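# Close both cupboard doors fully with a two-arm mobile robot

## Task

Push both of the cupboard's doors completely closed, without slamming either door open or closed and without the robot toppling or ending up leaning; the doors must stay shut on their own at the end, not just because the robot holds them.

## Robot and tools

ROBOT. An omnidirectional base with a column about 1.75 m tall. A carriage rides 1.0 m along the column (lift_m) and carries two identical six-joint arms ending in two-finger grippers. Arm bases sit about 0.57 m + lift_m above the floor, with carriage parts hanging roughly 0.15 m lower. A hand reaches 0.78 m from its shoulder but only about 0.38 m below its arm base. A hand is about 0.16 m long, 0.1 m wide (0.14 m open). Parked arm joints 1 to 6: 0, 0.05, 0.05, 1.45, 0, 0; parked, the robot is about 0.95 m wide and 0.7 m long. The base wheels are weak (2 N m), so they report contact_stop after only a light push.

CAMERAS. carriage_camera is fixed on the carriage, facing forward and tilted about 20 degrees down; left_wrist_camera and right_wrist_camera look out past the fingertips. Only images reveal whether the robot leans.

FRAMES. Base frame: origin on the floor below the base centre, x forward, y left, z up. left_hand and right_hand are the midpoint between that hand's pads, in the base frame. quat_wxyz rotates base axes into hand axes; hand z runs along the fingers, the fingers open along hand y; pointing straight up with joints 1, 5, 6 at 0 gives (1, 0, 0, 0). Hand readings drift from truth, more at long reach. Odometry frame is the base frame at scene start; base_odometry counts wheel turns, so slip looks like travel; heading is left-positive, -3.142 to 3.142.

execute_actions. Argument actions: a list holding one action or none (empty just reports). An action may have base, joints or both; they start together and may finish at different times. base takes exactly one relative command, an offset from where the base was last measured: translate_m (metres, forward +, -2 to 2), strafe_m (metres, left +, -2 to 2) or rotate_rad (radians, counter-clockwise +, -6.3 to 6.3). joints is one dictionary covering both arms, keyed by joint name, each value an absolute target: lift_m 0 to 1 m; for each of left_ and right_: joint1_rad -2.617 to 3.054 (yaw about vertical, 0 ahead, + to the left); joint2_rad 0 to 3.141 (shoulder: 0 upper arm back and level, 1.57 vertical, 3.14 forward and level); joint3_rad 0 to 3.141 (elbow, 0 folded, 3.14 straight); joint4_rad -1.57 to 1.57 (wrist pitch, + lifts fingertips); joint5_rad -1.57 to 1.57 (wrist yaw, + swings fingertips right, opposite to joint 1); joint6_rad -2.094 to 2.094 (roll, + clockwise seen from forearm); gripper_m 0 to 0.093 (pad gap in metres). Done tolerances: lift 0.004, joint1 0.02, joint2 and joint3 0.055, joint4 0.04, joint5 and joint6 0.02, gripper 0.004. An action runs at most 15 s. Omitted joints or base may keep pushing toward earlier targets. An unknown key or out-of-range value rejects the whole call. cameras: list of carriage_camera, left_wrist_camera, right_wrist_camera or all; omitted, null or all gives every camera, [] gives none. Example: {"base": {"translate_m": 0.3}, "joints": {"lift_m": 0.5}}.

wait: seconds 0 to 10; commands nothing, returns state and images. zoom_image: camera plus region [x0, y0, x1, y1] in pixels of that camera's latest full image, origin top-left, at most 504 by 504. finished_scene: scene is the number of the scene being ended; irreversible; its result tells whether the goal held and gives the next task.

RESULTS. base_status and joint_status: done (for the base, wheels turned the full amount, slip possible; a 1-2 mm move may fall short yet say done); off_target (resting away from target, maybe still pushing); contact_stop or time_out (old target dropped, holds in place). If one call reports a stop, later calls in that same reply are skipped. "joint command not followed" plus a cause line: a self-collision check withheld that arm's targets (gripper still obeyed); such joints read not_followed and may be retried each action. on_its_own lists what was not commanded; "held at" is the held target, not the position. motor_effort: percent of maximum, + toward higher values, bracket = peak of last action; readings carry fixed bias and noise. Lift effort falling as it descends means a hand rests on something. drive_wheels clearly higher at rest than after a free move means the base is still pressing. Joint torques are biased and noisy. "ARM HIT" means an arm struck the robot hard. MOTOR HOT warns from 75 °C; at 90 °C the arm halts for 10 s, at 100 °C it goes limp and falls (OVER-TEMPERATURE FAULT; joints say limit_stop_at_motor_heat, resend targets). Stretched arms heat fast even empty.

CAUTIONS. Arms and grippers have no contact stop: blocked, they keep pressing and snap to target when freed, which could fling a door shut. The base may coast about 0.3 m after an arm touches something; arms are mostly unwatched in turns or when joints are also commanded. After a blocked drive, back off about 0.2 m (or turn back), again if still pressed; a retreat can stop spuriously, so repeat once. Avoid driving under edges that the column can strike, and never reverse into one. Tipping risk rises with a high carriage, outstretched arms, pulling, or abrupt stops. Keep the arms from hitting or pressing each other; to untangle, move only the withheld arm clear first, then the other. Push doors slowly so they do not slam, and release so they stay shut unaided.

Each tool is called after ">>>" as a command line: name --argument value for each argument, lists and objects as JSON in quotes; but a table of rows of numbers goes row by row, as --pt "numbers of a row", without its own name.

## Session

>>> execute_actions --actions '[]'

Scene clock: 0.00 s.
Joint torques (N m, as the arm reports them, + toward a larger angle): no reading
base_odometry: x=+0.000 y=+0.000 heading=+0.000 (m, m, rad; odometry frame)
base_status: not commanded
joint_positions: lift_m=+0.303 left_joint1_rad=+0.025 left_joint2_rad=+0.053 left_joint3_rad=+0.032 left_joint4_rad=+1.427 left_joint5_rad=-0.051 left_joint6_rad=-0.051 left_gripper_m=+0.094 right_joint1_rad=+0.025 right_joint2_rad=+0.042 right_joint3_rad=+0.052 right_joint4_rad=+1.429 right_joint5_rad=-0.027 right_joint6_rad=-0.010 right_gripper_m=+0.095
joint_status: not commanded
motor_effort: lift_m=+26 drive_wheels=+0 (%)
left_hand: x=+0.3060 y=+0.3277 z=+1.2992 quat_wxyz=(+0.996, -0.029, +0.081, -0.011) (m; base frame)
right_hand: x=+0.2959 y=-0.3123 z=+1.3052 quat_wxyz=(+0.998, -0.015, +0.065, +0.008) (m; base frame)
pictures: carriage_camera, left_wrist_camera, right_wrist_camera
Images, in order (width x height): carriage_camera 504x504, left_wrist_camera 504x504, right_wrist_camera 504x504.

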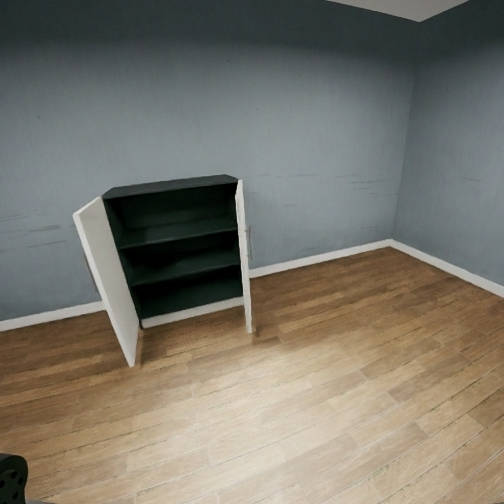

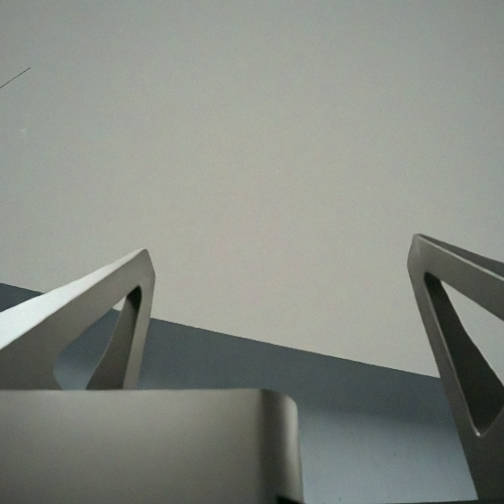

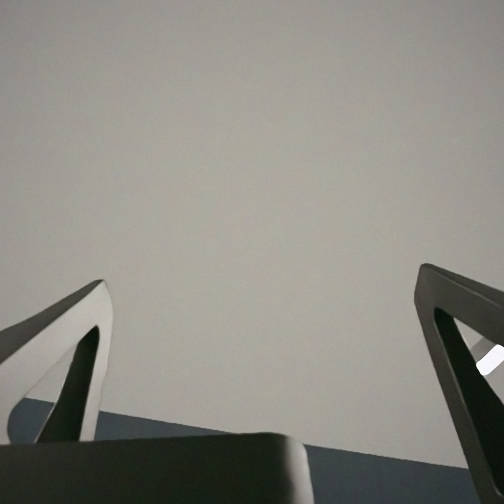

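>>> execute_actions --actions '[{"base":{"rotate_rad":0.4}}]' --cameras '[]'

>>> execute_actions --actions '[{"base":{"strafe_m":-0.4},"joints":{"left_joint1_rad":0.7,"right_joint1_rad":-0.7,"left_joint2_rad":1.8,"left_joint3_rad":1.8,"left_joint4_rad":0,"right_joint2_rad":1.8,"right_joint3_rad":1.8,"right_joint4_rad":0,"left_gripper_m":0,"right_gripper_m":0,"lift_m":0}}]' --cameras '[]'

>>> execute_actions --actions '[{"base":{"translate_m":0.6}}]'

Scene clock: 9.50 s.
Joint torques (N m, as the arm reports them, + toward a larger angle): left_arm=[ 0.14  4.42  7.4  -0.1   0.13  0.01] | right_arm=[ 0.11  4.96  6.63 -0.09 -0.03 -0.1 ]
base_odometry: x=+0.000 y=+0.000 heading=+0.399 (m, m, rad; odometry frame)
base_status: done
joint_positions: lift_m=+0.303 left_joint1_rad=+0.025 left_joint2_rad=+0.053 left_joint3_rad=+0.032 left_joint4_rad=+1.426 left_joint5_rad=-0.051 left_joint6_rad=-0.051 left_gripper_m=+0.094 right_joint1_rad=+0.025 right_joint2_rad=+0.042 right_joint3_rad=+0.052 right_joint4_rad=+1.429 right_joint5_rad=-0.027 right_joint6_rad=-0.010 right_gripper_m=+0.095
joint_status: not commanded
motor_effort: lift_m=+26(26) drive_wheels=+11(31) (%)
left_hand: x=+0.3061 y=+0.3277 z=+1.2992 quat_wxyz=(+0.996, -0.029, +0.082, -0.011) (m; base frame)
right_hand: x=+0.2959 y=-0.3123 z=+1.3052 quat_wxyz=(+0.998, -0.015, +0.065, +0.008) (m; base frame)
pictures: none
No camera images: the call's "cameras" was empty. Leave "cameras" out to get every camera's image.

Scene clock: 12.43 s.
Joint torques (N m, as the arm reports them, + toward a larger angle): left_arm=[  0.43 -11.6   10.67   2.47   0.12   0.02] | right_arm=[ -0.26 -12.95  10.26   2.21  -0.07  -0.11]
base_odometry: x=+0.156 y=-0.368 heading=+0.400 (m, m, rad; odometry frame)
base_status: done
joint_positions: lift_m=+0.003 left_joint1_rad=+0.696 left_joint2_rad=+1.807 left_joint3_rad=+1.786 left_joint4_rad=-0.005 left_joint5_rad=-0.051 left_joint6_rad=-0.051 left_gripper_m=+0.000 right_joint1_rad=-0.694 right_joint2_rad=+1.806 right_joint3_rad=+1.788 right_joint4_rad=+0.004 right_joint5_rad=-0.027 right_joint6_rad=-0.010 right_gripper_m=+0.001
joint_status: all done
joint sent to its limit — the command would take lift_m past its lower limit, so that joint was sent only as far as its limit.
motor_effort: lift_m=+26(28) drive_wheels=-8(45) (%)
left_hand: x=+0.6976 y=+0.6925 z=+0.9931 quat_wxyz=(+0.656, -0.278, +0.660, +0.239) (m; base frame)
right_hand: x=+0.7069 y=-0.6812 z=+0.9968 quat_wxyz=(+0.662, +0.230, +0.674, -0.233) (m; base frame)
pictures: none
No camera images: the call's "cameras" was empty. Leave "cameras" out to get every camera's image.

Scene clock: 15.93 s.
Joint torques (N m, as the arm reports them, + toward a larger angle): left_arm=[  0.23 -11.84  10.68   2.43   0.1    0.01] | right_arm=[ -0.32 -12.92  10.31   2.23  -0.07  -0.1 ]
base_odometry: x=+0.709 y=-0.135 heading=+0.399 (m, m, rad; odometry frame)
base_status: done
joint_positions: lift_m=+0.003 left_joint1_rad=+0.699 left_joint2_rad=+1.807 left_joint3_rad=+1.786 left_joint4_rad=-0.004 left_joint5_rad=-0.051 left_joint6_rad=-0.051 left_gripper_m=+0.000 right_joint1_rad=-0.695 right_joint2_rad=+1.804 right_joint3_rad=+1.788 right_joint4_rad=+0.005 right_joint5_rad=-0.027 right_joint6_rad=-0.010 right_gripper_m=+0.001
joint_status: not commanded
motor_effort: lift_m=+26(26) drive_wheels=-9(43) (%)
left_hand: x=+0.6967 y=+0.6935 z=+0.9933 quat_wxyz=(+0.656, -0.279, +0.659, +0.240) (m; base frame)
right_hand: x=+0.7064 y=-0.6810 z=+0.9979 quat_wxyz=(+0.663, +0.230, +0.673, -0.233) (m; base frame)
pictures: carriage_camera, left_wrist_camera, right_wrist_camera
Images, in order (width x height): carriage_camera 504x504, left_wrist_camera 504x504, right_wrist_camera 504x504.

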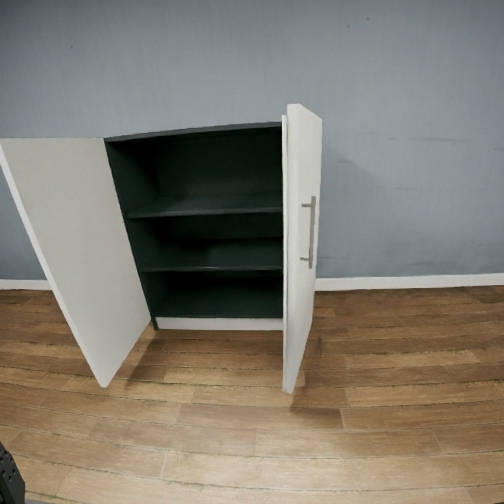

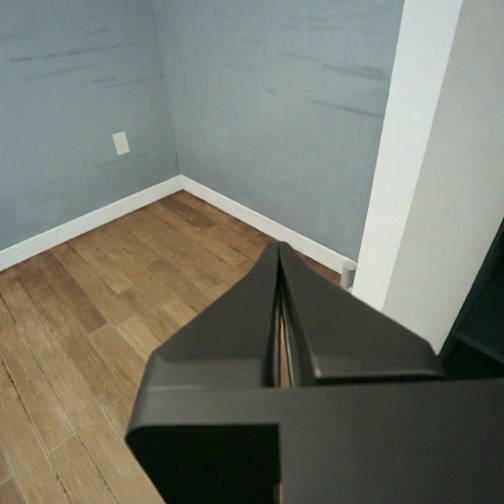

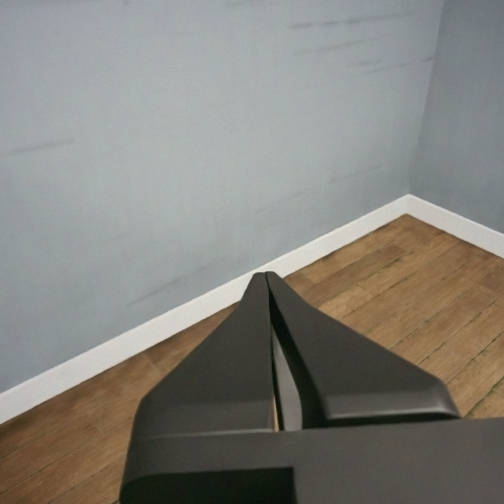

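>>> execute_actions --actions '[{"base":{"strafe_m":0.3},"joints":{"left_joint5_rad":0.7,"right_joint5_rad":-0.7,"left_joint2_rad":1.9,"right_joint2_rad":1.9,"left_joint4_rad":0.1,"right_joint4_rad":0.1}}]' --cameras '[]'

>>> execute_actions --actions '[{"base":{"translate_m":0.2}}]'

Scene clock: 23.77 s.
Joint torques (N m, as the arm reports them, + toward a larger angle): left_arm=[  0.23 -12.07  10.2    2.27   0.18   0.01] | right_arm=[ -0.13 -13.67   9.69   1.98  -0.1   -0.1 ]
base_odometry: x=+0.593 y=+0.141 heading=+0.399 (m, m, rad; odometry frame)
base_status: done
joint_positions: lift_m=+0.003 left_joint1_rad=+0.700 left_joint2_rad=+1.902 left_joint3_rad=+1.792 left_joint4_rad=+0.094 left_joint5_rad=+0.694 left_joint6_rad=-0.051 left_gripper_m=+0.000 right_joint1_rad=-0.697 right_joint2_rad=+1.902 right_joint3_rad=+1.793 right_joint4_rad=+0.105 right_joint5_rad=-0.695 right_joint6_rad=-0.010 right_gripper_m=+0.001
joint_status: all done
motor_effort: lift_m=+26(26) drive_wheels=-4(41) (%)
left_hand: x=+0.7642 y=+0.5956 z=+0.9670 quat_wxyz=(+0.702, -0.024, +0.711, -0.020) (m; base frame)
right_hand: x=+0.7650 y=-0.5941 z=+0.9698 quat_wxyz=(+0.706, -0.002, +0.708, -0.003) (m; base frame)
pictures: none
No camera images: the call's "cameras" was empty. Leave "cameras" out to get every camera's image.

Scene clock: 25.93 s.
Joint torques (N m, as the arm reports them, + toward a larger angle): left_arm=[  0.26 -12.24  10.05   2.25   0.17   0.01] | right_arm=[ -0.17 -13.67   9.64   1.98  -0.13  -0.1 ]
base_odometry: x=+0.777 y=+0.219 heading=+0.400 (m, m, rad; odometry frame)
base_status: done
joint_positions: lift_m=+0.003 left_joint1_rad=+0.700 left_joint2_rad=+1.902 left_joint3_rad=+1.792 left_joint4_rad=+0.096 left_joint5_rad=+0.694 left_joint6_rad=-0.051 left_gripper_m=+0.000 right_joint1_rad=-0.697 right_joint2_rad=+1.902 right_joint3_rad=+1.793 right_joint4_rad=+0.106 right_joint5_rad=-0.695 right_joint6_rad=-0.010 right_gripper_m=+0.001
joint_status: not commanded
motor_effort: lift_m=+26(26) drive_wheels=-7(39) (%)
left_hand: x=+0.7642 y=+0.5956 z=+0.9673 quat_wxyz=(+0.703, -0.023, +0.711, -0.019) (m; base frame)
right_hand: x=+0.7650 y=-0.5941 z=+0.9700 quat_wxyz=(+0.706, -0.002, +0.708, -0.003) (m; base frame)
pictures: carriage_camera, left_wrist_camera, right_wrist_camera
Images, in order (width x height): carriage_camera 504x504, left_wrist_camera 504x504, right_wrist_camera 504x504.

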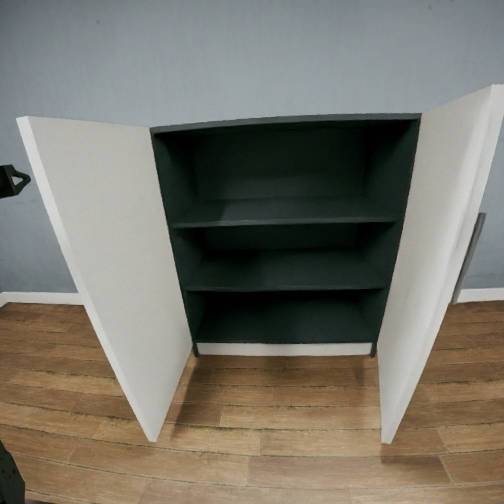

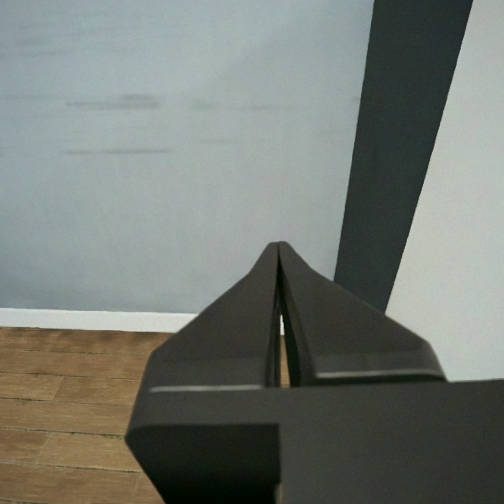

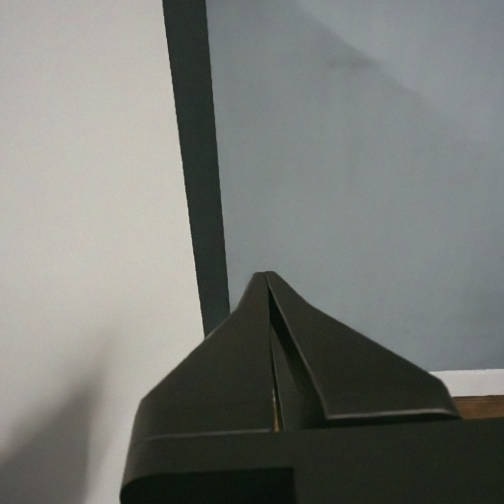

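Both hands are outside the doors. Sweep inward gradually.

>>> execute_actions --actions '[{"joints":{"left_joint1_rad":0.4,"right_joint1_rad":-0.5}}]' --cameras '[]'

>>> execute_actions --actions '[{"joints":{"left_joint1_rad":0.2,"right_joint1_rad":-0.3}}]' --cameras '["carriage_camera"]'

>>> execute_actions --actions '[{"joints":{"left_joint1_rad":0.0,"right_joint1_rad":-0.1}}]' --cameras '["carriage_camera"]'

Scene clock: 30.27 s.
Joint torques (N m, as the arm reports them, + toward a larger angle): left_arm=[  0.42 -12.12  10.11   2.23   0.16  -0.01] | right_arm=[ -0.56 -13.45   9.67   1.98  -0.04  -0.1 ]
base_odometry: x=+0.777 y=+0.219 heading=+0.400 (m, m, rad; odometry frame)
base_status: not commanded
joint_positions: lift_m=+0.003 left_joint1_rad=+0.397 left_joint2_rad=+1.902 left_joint3_rad=+1.792 left_joint4_rad=+0.100 left_joint5_rad=+0.695 left_joint6_rad=-0.049 left_gripper_m=+0.000 right_joint1_rad=-0.491 right_joint2_rad=+1.902 right_joint3_rad=+1.793 right_joint4_rad=+0.106 right_joint5_rad=-0.702 right_joint6_rad=-0.010 right_gripper_m=+0.001
joint_status: all done
motor_effort: lift_m=+26(26) drive_wheels=-5(7) (%)
left_hand: x=+0.8242 y=+0.4334 z=+0.9682 quat_wxyz=(+0.693, +0.086, +0.705, -0.124) (m; base frame)
right_hand: x=+0.8106 y=-0.4843 z=+0.9700 quat_wxyz=(+0.703, -0.078, +0.704, +0.072) (m; base frame)
pictures: none
No camera images: the call's "cameras" was empty. Leave "cameras" out to get every camera's image.

Scene clock: 31.23 s.
Joint torques (N m, as the arm reports them, + toward a larger angle): left_arm=[  0.59 -12.22  10.08   2.17   0.18   0.01] | right_arm=[ -0.26 -13.64   9.62   1.95  -0.19  -0.1 ]
base_odometry: x=+0.777 y=+0.219 heading=+0.400 (m, m, rad; odometry frame)
base_status: not commanded
joint_positions: lift_m=+0.003 left_joint1_rad=+0.194 left_joint2_rad=+1.902 left_joint3_rad=+1.792 left_joint4_rad=+0.102 left_joint5_rad=+0.691 left_joint6_rad=-0.050 left_gripper_m=+0.000 right_joint1_rad=-0.295 right_joint2_rad=+1.902 right_joint3_rad=+1.793 right_joint4_rad=+0.109 right_joint5_rad=-0.691 right_joint6_rad=-0.010 right_gripper_m=+0.001
joint_status: all done
motor_effort: lift_m=+26(26) drive_wheels=+9(10) (%)
left_hand: x=+0.8364 y=+0.3187 z=+0.9687 quat_wxyz=(+0.678, +0.155, +0.692, -0.192) (m; base frame)
right_hand: x=+0.8332 y=-0.3768 z=+0.9709 quat_wxyz=(+0.694, -0.142, +0.692, +0.135) (m; base frame)
pictures: carriage_camera
Images, in order (width x height): carriage_camera 504x504.

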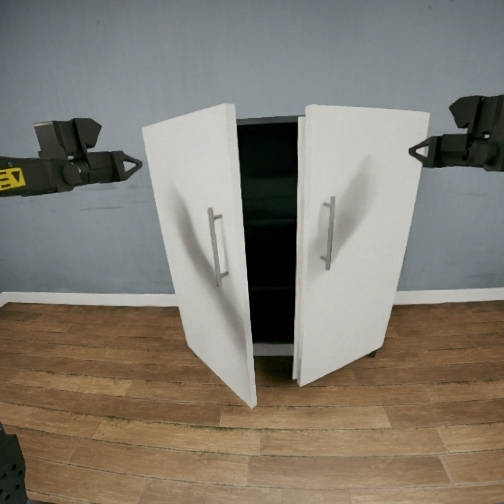

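Scene clock: 32.17 s.
Joint torques (N m, as the arm reports them, + toward a larger angle): left_arm=[  0.56 -12.15  10.05   2.15   0.11   0.  ] | right_arm=[ -0.58 -13.83   9.65   1.96  -0.07  -0.1 ]
base_odometry: x=+0.777 y=+0.219 heading=+0.400 (m, m, rad; odometry frame)
base_status: not commanded
joint_positions: lift_m=+0.003 left_joint1_rad=-0.006 left_joint2_rad=+1.902 left_joint3_rad=+1.792 left_joint4_rad=+0.102 left_joint5_rad=+0.700 left_joint6_rad=-0.050 left_gripper_m=+0.000 right_joint1_rad=-0.091 right_joint2_rad=+1.902 right_joint3_rad=+1.793 right_joint4_rad=+0.109 right_joint5_rad=-0.701 right_joint6_rad=-0.010 right_gripper_m=+0.001
joint_status: all done
motor_effort: lift_m=+26(26) drive_wheels=+9(9) (%)
left_hand: x=+0.8241 y=+0.2039 z=+0.9687 quat_wxyz=(+0.655, +0.227, +0.672, -0.262) (m; base frame)
right_hand: x=+0.8323 y=-0.2583 z=+0.9709 quat_wxyz=(+0.676, -0.216, +0.673, +0.209) (m; base frame)
pictures: carriage_camera
Images, in order (width x height): carriage_camera 504x504.

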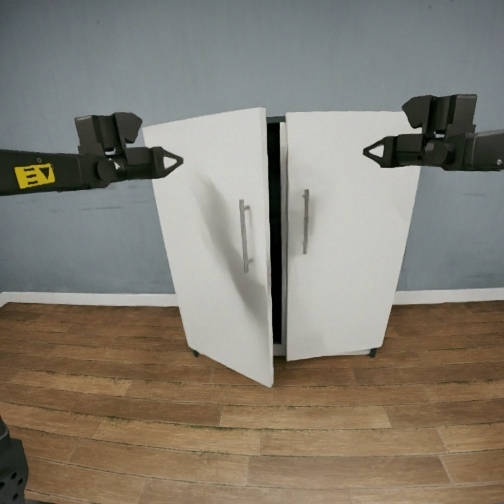

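>>> execute_actions --actions '[{"joints":{"left_joint1_rad":-0.3,"right_joint1_rad":0.05}}]' --cameras '[]'

>>> execute_actions --actions '[{"base":{"translate_m":0.1}}]'

Scene clock: 36.00 s.
Joint torques (N m, as the arm reports them, + toward a larger angle): left_arm=[  0.51 -12.14  10.08   2.17   0.09   0.01] | right_arm=[ -0.44 -13.7    9.64   1.95  -0.04  -0.1 ]
base_odometry: x=+0.777 y=+0.219 heading=+0.400 (m, m, rad; odometry frame)
base_status: not commanded
joint_positions: lift_m=+0.003 left_joint1_rad=-0.306 left_joint2_rad=+1.902 left_joint3_rad=+1.792 left_joint4_rad=+0.102 left_joint5_rad=+0.701 left_joint6_rad=-0.050 left_gripper_m=+0.000 right_joint1_rad=+0.058 right_joint2_rad=+1.902 right_joint3_rad=+1.793 right_joint4_rad=+0.109 right_joint5_rad=-0.702 right_joint6_rad=-0.010 right_gripper_m=+0.001
joint_status: all done
motor_effort: lift_m=+26(26) drive_wheels=+8(9) (%)
left_hand: x=+0.7652 y=+0.0432 z=+0.9687 quat_wxyz=(+0.608, +0.325, +0.630, -0.357) (m; base frame)
right_hand: x=+0.8170 y=-0.1745 z=+0.9709 quat_wxyz=(+0.658, -0.266, +0.655, +0.259) (m; base frame)
pictures: none
No camera images: the call's "cameras" was empty. Leave "cameras" out to get every camera's image.

Scene clock: 37.53 s.
Joint torques (N m, as the arm reports them, + toward a larger angle): left_arm=[  0.52 -12.21  10.14   2.2    0.04   0.  ] | right_arm=[ -0.43 -13.7    9.6    1.97  -0.04  -0.1 ]
base_odometry: x=+0.869 y=+0.258 heading=+0.400 (m, m, rad; odometry frame)
base_status: done
joint_positions: lift_m=+0.003 left_joint1_rad=-0.305 left_joint2_rad=+1.902 left_joint3_rad=+1.792 left_joint4_rad=+0.100 left_joint5_rad=+0.705 left_joint6_rad=-0.050 left_gripper_m=+0.000 right_joint1_rad=+0.058 right_joint2_rad=+1.902 right_joint3_rad=+1.793 right_joint4_rad=+0.109 right_joint5_rad=-0.702 right_joint6_rad=-0.010 right_gripper_m=+0.001
joint_status: not commanded
motor_effort: lift_m=+26(26) drive_wheels=-8(44) (%)
left_hand: x=+0.7648 y=+0.0432 z=+0.9683 quat_wxyz=(+0.607, +0.326, +0.631, -0.358) (m; base frame)
right_hand: x=+0.8171 y=-0.1747 z=+0.9707 quat_wxyz=(+0.658, -0.266, +0.655, +0.259) (m; base frame)
pictures: carriage_camera, left_wrist_camera, right_wrist_camera
Images, in order (width x height): carriage_camera 504x504, left_wrist_camera 504x504, right_wrist_camera 504x504.

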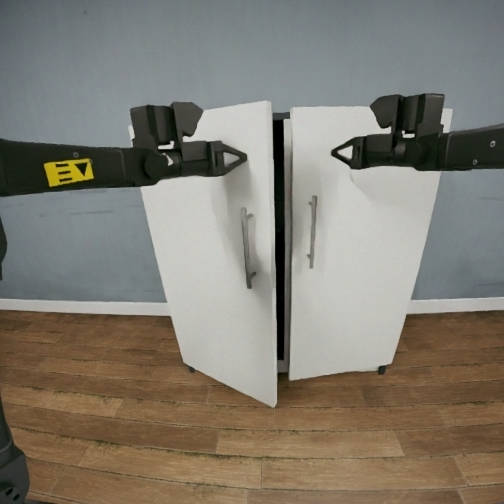

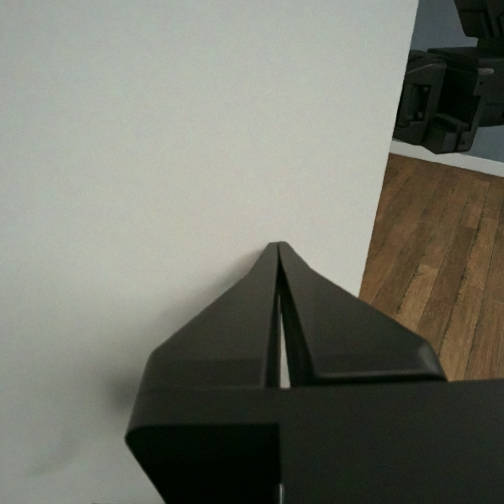

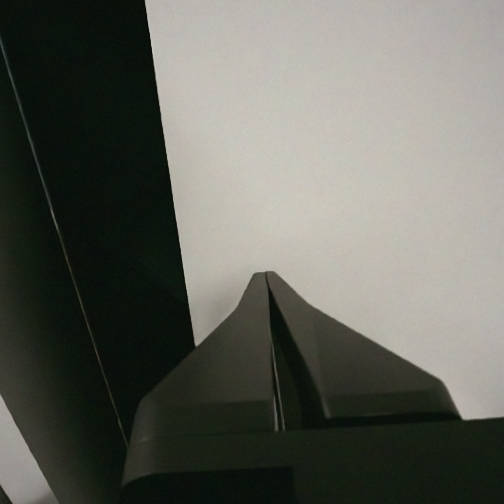

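>>> execute_actions --actions '[{"base":{"translate_m":0.05}}]' --cameras '[]'

>>> execute_actions --actions '[{"base":{"translate_m":0.04}}]' --cameras '[]'

>>> execute_actions --actions '[{"base":{"translate_m":0.03},"joints":{"right_joint5_rad":-1.0}}]' --cameras '[]'

>>> execute_actions --actions '[{"base":{"translate_m":0.03}}]'

Scene clock: 43.57 s.
Joint torques (N m, as the arm reports them, + toward a larger angle): left_arm=[  0.48 -12.16  10.1    2.22   0.03   0.  ] | right_arm=[ -0.5  -13.74   9.71   1.99  -0.02  -0.1 ]
base_odometry: x=+0.915 y=+0.278 heading=+0.401 (m, m, rad; odometry frame)
base_status: done
joint_positions: lift_m=+0.003 left_joint1_rad=-0.305 left_joint2_rad=+1.902 left_joint3_rad=+1.792 left_joint4_rad=+0.100 left_joint5_rad=+0.707 left_joint6_rad=-0.050 left_gripper_m=+0.000 right_joint1_rad=+0.058 right_joint2_rad=+1.902 right_joint3_rad=+1.793 right_joint4_rad=+0.108 right_joint5_rad=-0.704 right_joint6_rad=-0.010 right_gripper_m=+0.001
joint_status: not commanded
motor_effort: lift_m=+26(26) drive_wheels=-7(43) (%)
left_hand: x=+0.7646 y=+0.0430 z=+0.9681 quat_wxyz=(+0.606, +0.326, +0.631, -0.359) (m; base frame)
right_hand: x=+0.8169 y=-0.1745 z=+0.9706 quat_wxyz=(+0.658, -0.266, +0.655, +0.260) (m; base frame)
pictures: none
No camera images: the call's "cameras" was empty. Leave "cameras" out to get every camera's image.

Scene clock: 44.77 s.
Joint torques (N m, as the arm reports them, + toward a larger angle): left_arm=[  0.52 -12.21  10.11   2.21   0.01   0.  ] | right_arm=[ -0.33 -13.3    9.74   1.97  -0.01  -0.1 ]
base_odometry: x=+0.952 y=+0.294 heading=+0.402 (m, m, rad; odometry frame)
base_status: done
joint_positions: lift_m=+0.003 left_joint1_rad=-0.305 left_joint2_rad=+1.902 left_joint3_rad=+1.792 left_joint4_rad=+0.098 left_joint5_rad=+0.707 left_joint6_rad=-0.050 left_gripper_m=+0.000 right_joint1_rad=+0.058 right_joint2_rad=+1.899 right_joint3_rad=+1.793 right_joint4_rad=+0.107 right_joint5_rad=-0.707 right_joint6_rad=-0.010 right_gripper_m=+0.001
joint_status: not commanded
motor_effort: lift_m=+26(26) drive_wheels=-5(45) (%)
left_hand: x=+0.7645 y=+0.0430 z=+0.9679 quat_wxyz=(+0.606, +0.326, +0.631, -0.359) (m; base frame)
right_hand: x=+0.8158 y=-0.1742 z=+0.9718 quat_wxyz=(+0.658, -0.267, +0.654, +0.260) (m; base frame)
pictures: none
No camera images: the call's "cameras" was empty. Leave "cameras" out to get every camera's image.

Scene clock: 45.73 s.
Joint torques (N m, as the arm reports them, + toward a larger angle): left_arm=[  0.53 -12.1    9.93   2.22   0.01   0.01] | right_arm=[ -0.4  -13.4    9.3    1.81  -0.12  -0.1 ]
base_odometry: x=+0.979 y=+0.306 heading=+0.402 (m, m, rad; odometry frame)
base_status: done
joint_positions: lift_m=+0.003 left_joint1_rad=-0.305 left_joint2_rad=+1.902 left_joint3_rad=+1.792 left_joint4_rad=+0.098 left_joint5_rad=+0.708 left_joint6_rad=-0.050 left_gripper_m=+0.000 right_joint1_rad=+0.057 right_joint2_rad=+1.899 right_joint3_rad=+1.793 right_joint4_rad=+0.108 right_joint5_rad=-0.994 right_joint6_rad=-0.010 right_gripper_m=+0.001
joint_status: all done
motor_effort: lift_m=+26(26) drive_wheels=-4(43) (%)
left_hand: x=+0.7644 y=+0.0429 z=+0.9677 quat_wxyz=(+0.605, +0.326, +0.631, -0.359) (m; base frame)
right_hand: x=+0.7772 y=-0.1442 z=+0.9720 quat_wxyz=(+0.614, -0.358, +0.609, +0.351) (m; base frame)
pictures: none
No camera images: the call's "cameras" was empty. Leave "cameras" out to get every camera's image.

Scene clock: 46.73 s.
Joint torques (N m, as the arm reports them, + toward a larger angle): left_arm=[  0.34 -12.31  10.08   2.25   0.01   0.  ] | right_arm=[ -0.51 -12.18   9.42   1.83   0.36  -0.08]
base_odometry: x=+1.007 y=+0.318 heading=+0.403 (m, m, rad; odometry frame)
base_status: done
joint_positions: lift_m=+0.003 left_joint1_rad=-0.304 left_joint2_rad=+1.902 left_joint3_rad=+1.792 left_joint4_rad=+0.098 left_joint5_rad=+0.708 left_joint6_rad=-0.050 left_gripper_m=+0.000 right_joint1_rad=+0.057 right_joint2_rad=+1.889 right_joint3_rad=+1.793 right_joint4_rad=+0.101 right_joint5_rad=-1.034 right_joint6_rad=-0.013 right_gripper_m=+0.001
joint_status: not commanded
motor_effort: lift_m=+26(26) drive_wheels=+10(45) (%)
left_hand: x=+0.7647 y=+0.0435 z=+0.9678 quat_wxyz=(+0.605, +0.326, +0.631, -0.359) (m; base frame)
right_hand: x=+0.7683 y=-0.1410 z=+0.9758 quat_wxyz=(+0.609, -0.372, +0.600, +0.362) (m; base frame)
pictures: carriage_camera, left_wrist_camera, right_wrist_camera
Images, in order (width x height): carriage_camera 504x504, left_wrist_camera 504x504, right_wrist_camera 504x504.

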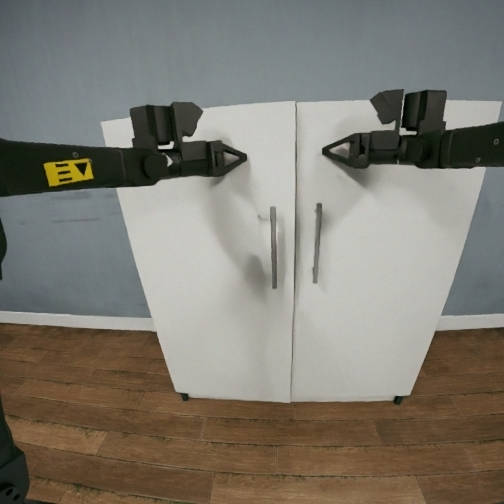

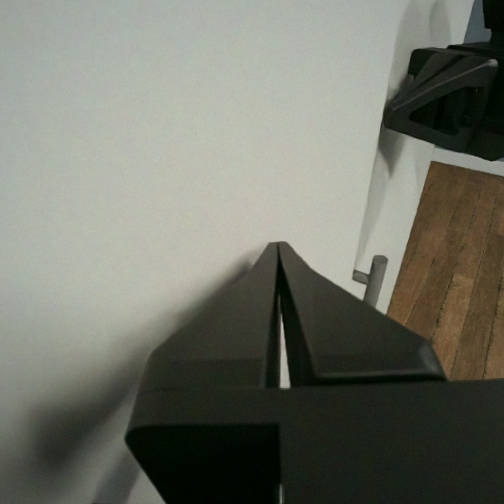

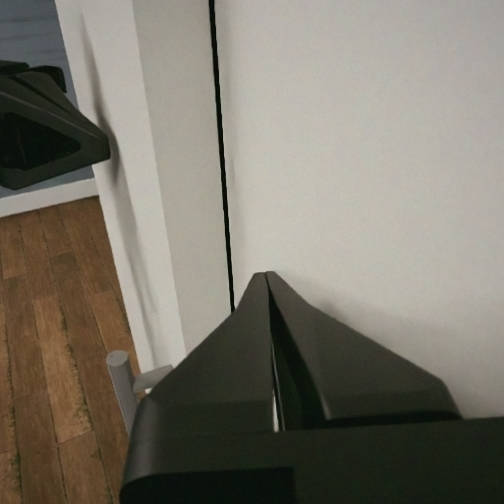

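>>> execute_actions --actions '[{"joints":{"left_joint5_rad":0.58}}]' --cameras '[]'

>>> execute_actions --actions '[{"joints":{"left_joint5_rad":0.4}}]' --cameras '[]'

>>> execute_actions --actions '[{"base":{"translate_m":-0.1}}]'

Scene clock: 50.57 s.
Joint torques (N m, as the arm reports them, + toward a larger angle): left_arm=[  0.5  -12.17  10.14   2.27  -0.01   0.  ] | right_arm=[ -0.47 -12.09   9.39   1.83   0.32  -0.07]
base_odometry: x=+1.007 y=+0.318 heading=+0.403 (m, m, rad; odometry frame)
base_status: not commanded
joint_positions: lift_m=+0.003 left_joint1_rad=-0.305 left_joint2_rad=+1.902 left_joint3_rad=+1.792 left_joint4_rad=+0.098 left_joint5_rad=+0.590 left_joint6_rad=-0.050 left_gripper_m=+0.000 right_joint1_rad=+0.057 right_joint2_rad=+1.889 right_joint3_rad=+1.793 right_joint4_rad=+0.101 right_joint5_rad=-1.034 right_joint6_rad=-0.013 right_gripper_m=+0.001
joint_status: all done
motor_effort: lift_m=+26(26) drive_wheels=+10(10) (%)
left_hand: x=+0.7810 y=+0.0546 z=+0.9677 quat_wxyz=(+0.625, +0.289, +0.649, -0.322) (m; base frame)
right_hand: x=+0.7683 y=-0.1410 z=+0.9758 quat_wxyz=(+0.609, -0.372, +0.600, +0.362) (m; base frame)
pictures: none
No camera images: the call's "cameras" was empty. Leave "cameras" out to get every camera's image.

Scene clock: 51.33 s.
Joint torques (N m, as the arm reports them, + toward a larger angle): left_arm=[  1.13 -11.63  10.19   2.51  -1.05   0.  ] | right_arm=[ -0.41 -12.13   9.4    1.84   0.27  -0.07]
base_odometry: x=+1.007 y=+0.318 heading=+0.403 (m, m, rad; odometry frame)
base_status: not commanded
joint_positions: lift_m=+0.003 left_joint1_rad=-0.314 left_joint2_rad=+1.896 left_joint3_rad=+1.792 left_joint4_rad=+0.080 left_joint5_rad=+0.498 left_joint6_rad=-0.050 left_gripper_m=+0.000 right_joint1_rad=+0.057 right_joint2_rad=+1.889 right_joint3_rad=+1.793 right_joint4_rad=+0.101 right_joint5_rad=-1.032 right_joint6_rad=-0.013 right_gripper_m=+0.001
joint_status: left_joint5_rad off_target (ended at +0.497, target +0.400)
motor_effort: lift_m=+26(26) drive_wheels=+11(11) (%)
left_hand: x=+0.7888 y=+0.0609 z=+0.9672 quat_wxyz=(+0.634, +0.262, +0.665, -0.296) (m; base frame)
right_hand: x=+0.7686 y=-0.1412 z=+0.9758 quat_wxyz=(+0.609, -0.371, +0.601, +0.361) (m; base frame)
pictures: none
No camera images: the call's "cameras" was empty. Leave "cameras" out to get every camera's image.

Scene clock: 52.97 s.
Joint torques (N m, as the arm reports them, + toward a larger angle): left_arm=[  0.57 -11.66  10.24   2.41   0.     0.  ] | right_arm=[ -0.47 -12.19   9.38   1.8    0.01  -0.07]
base_odometry: x=+0.915 y=+0.279 heading=+0.402 (m, m, rad; odometry frame)
base_status: done
joint_positions: lift_m=+0.003 left_joint1_rad=-0.305 left_joint2_rad=+1.896 left_joint3_rad=+1.792 left_joint4_rad=+0.095 left_joint5_rad=+0.409 left_joint6_rad=-0.050 left_gripper_m=+0.000 right_joint1_rad=+0.057 right_joint2_rad=+1.889 right_joint3_rad=+1.793 right_joint4_rad=+0.106 right_joint5_rad=-1.006 right_joint6_rad=-0.013 right_gripper_m=+0.001
joint_status: not commanded
on_its_own: left_joint5_rad moved -0.089 to your old target +0.400
motor_effort: lift_m=+26(26) drive_wheels=-9(33) (%)
left_hand: x=+0.8015 y=+0.0765 z=+0.9704 quat_wxyz=(+0.653, +0.230, +0.672, -0.264) (m; base frame)
right_hand: x=+0.7725 y=-0.1433 z=+0.9765 quat_wxyz=(+0.615, -0.364, +0.604, +0.353) (m; base frame)
pictures: carriage_camera, left_wrist_camera, right_wrist_camera
Images, in order (width x height): carriage_camera 504x504, left_wrist_camera 504x504, right_wrist_camera 504x504.

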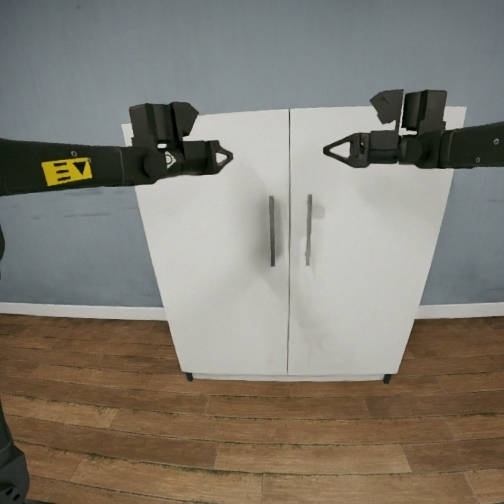

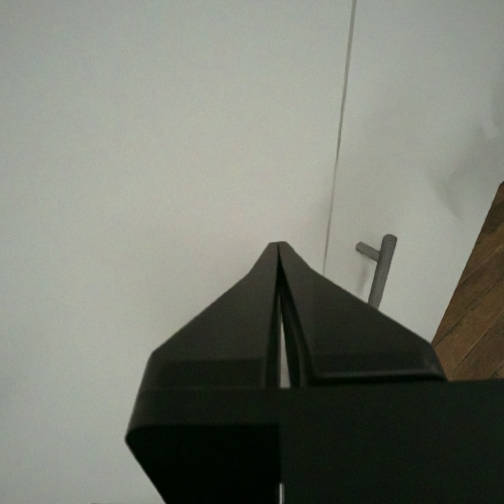

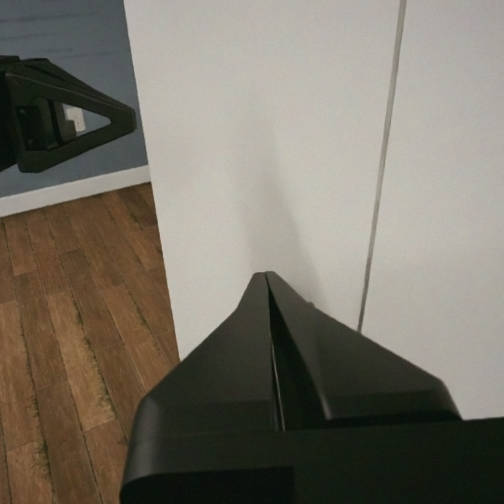

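>>> finished_scene --scene 1

The scene is finished: the task was done.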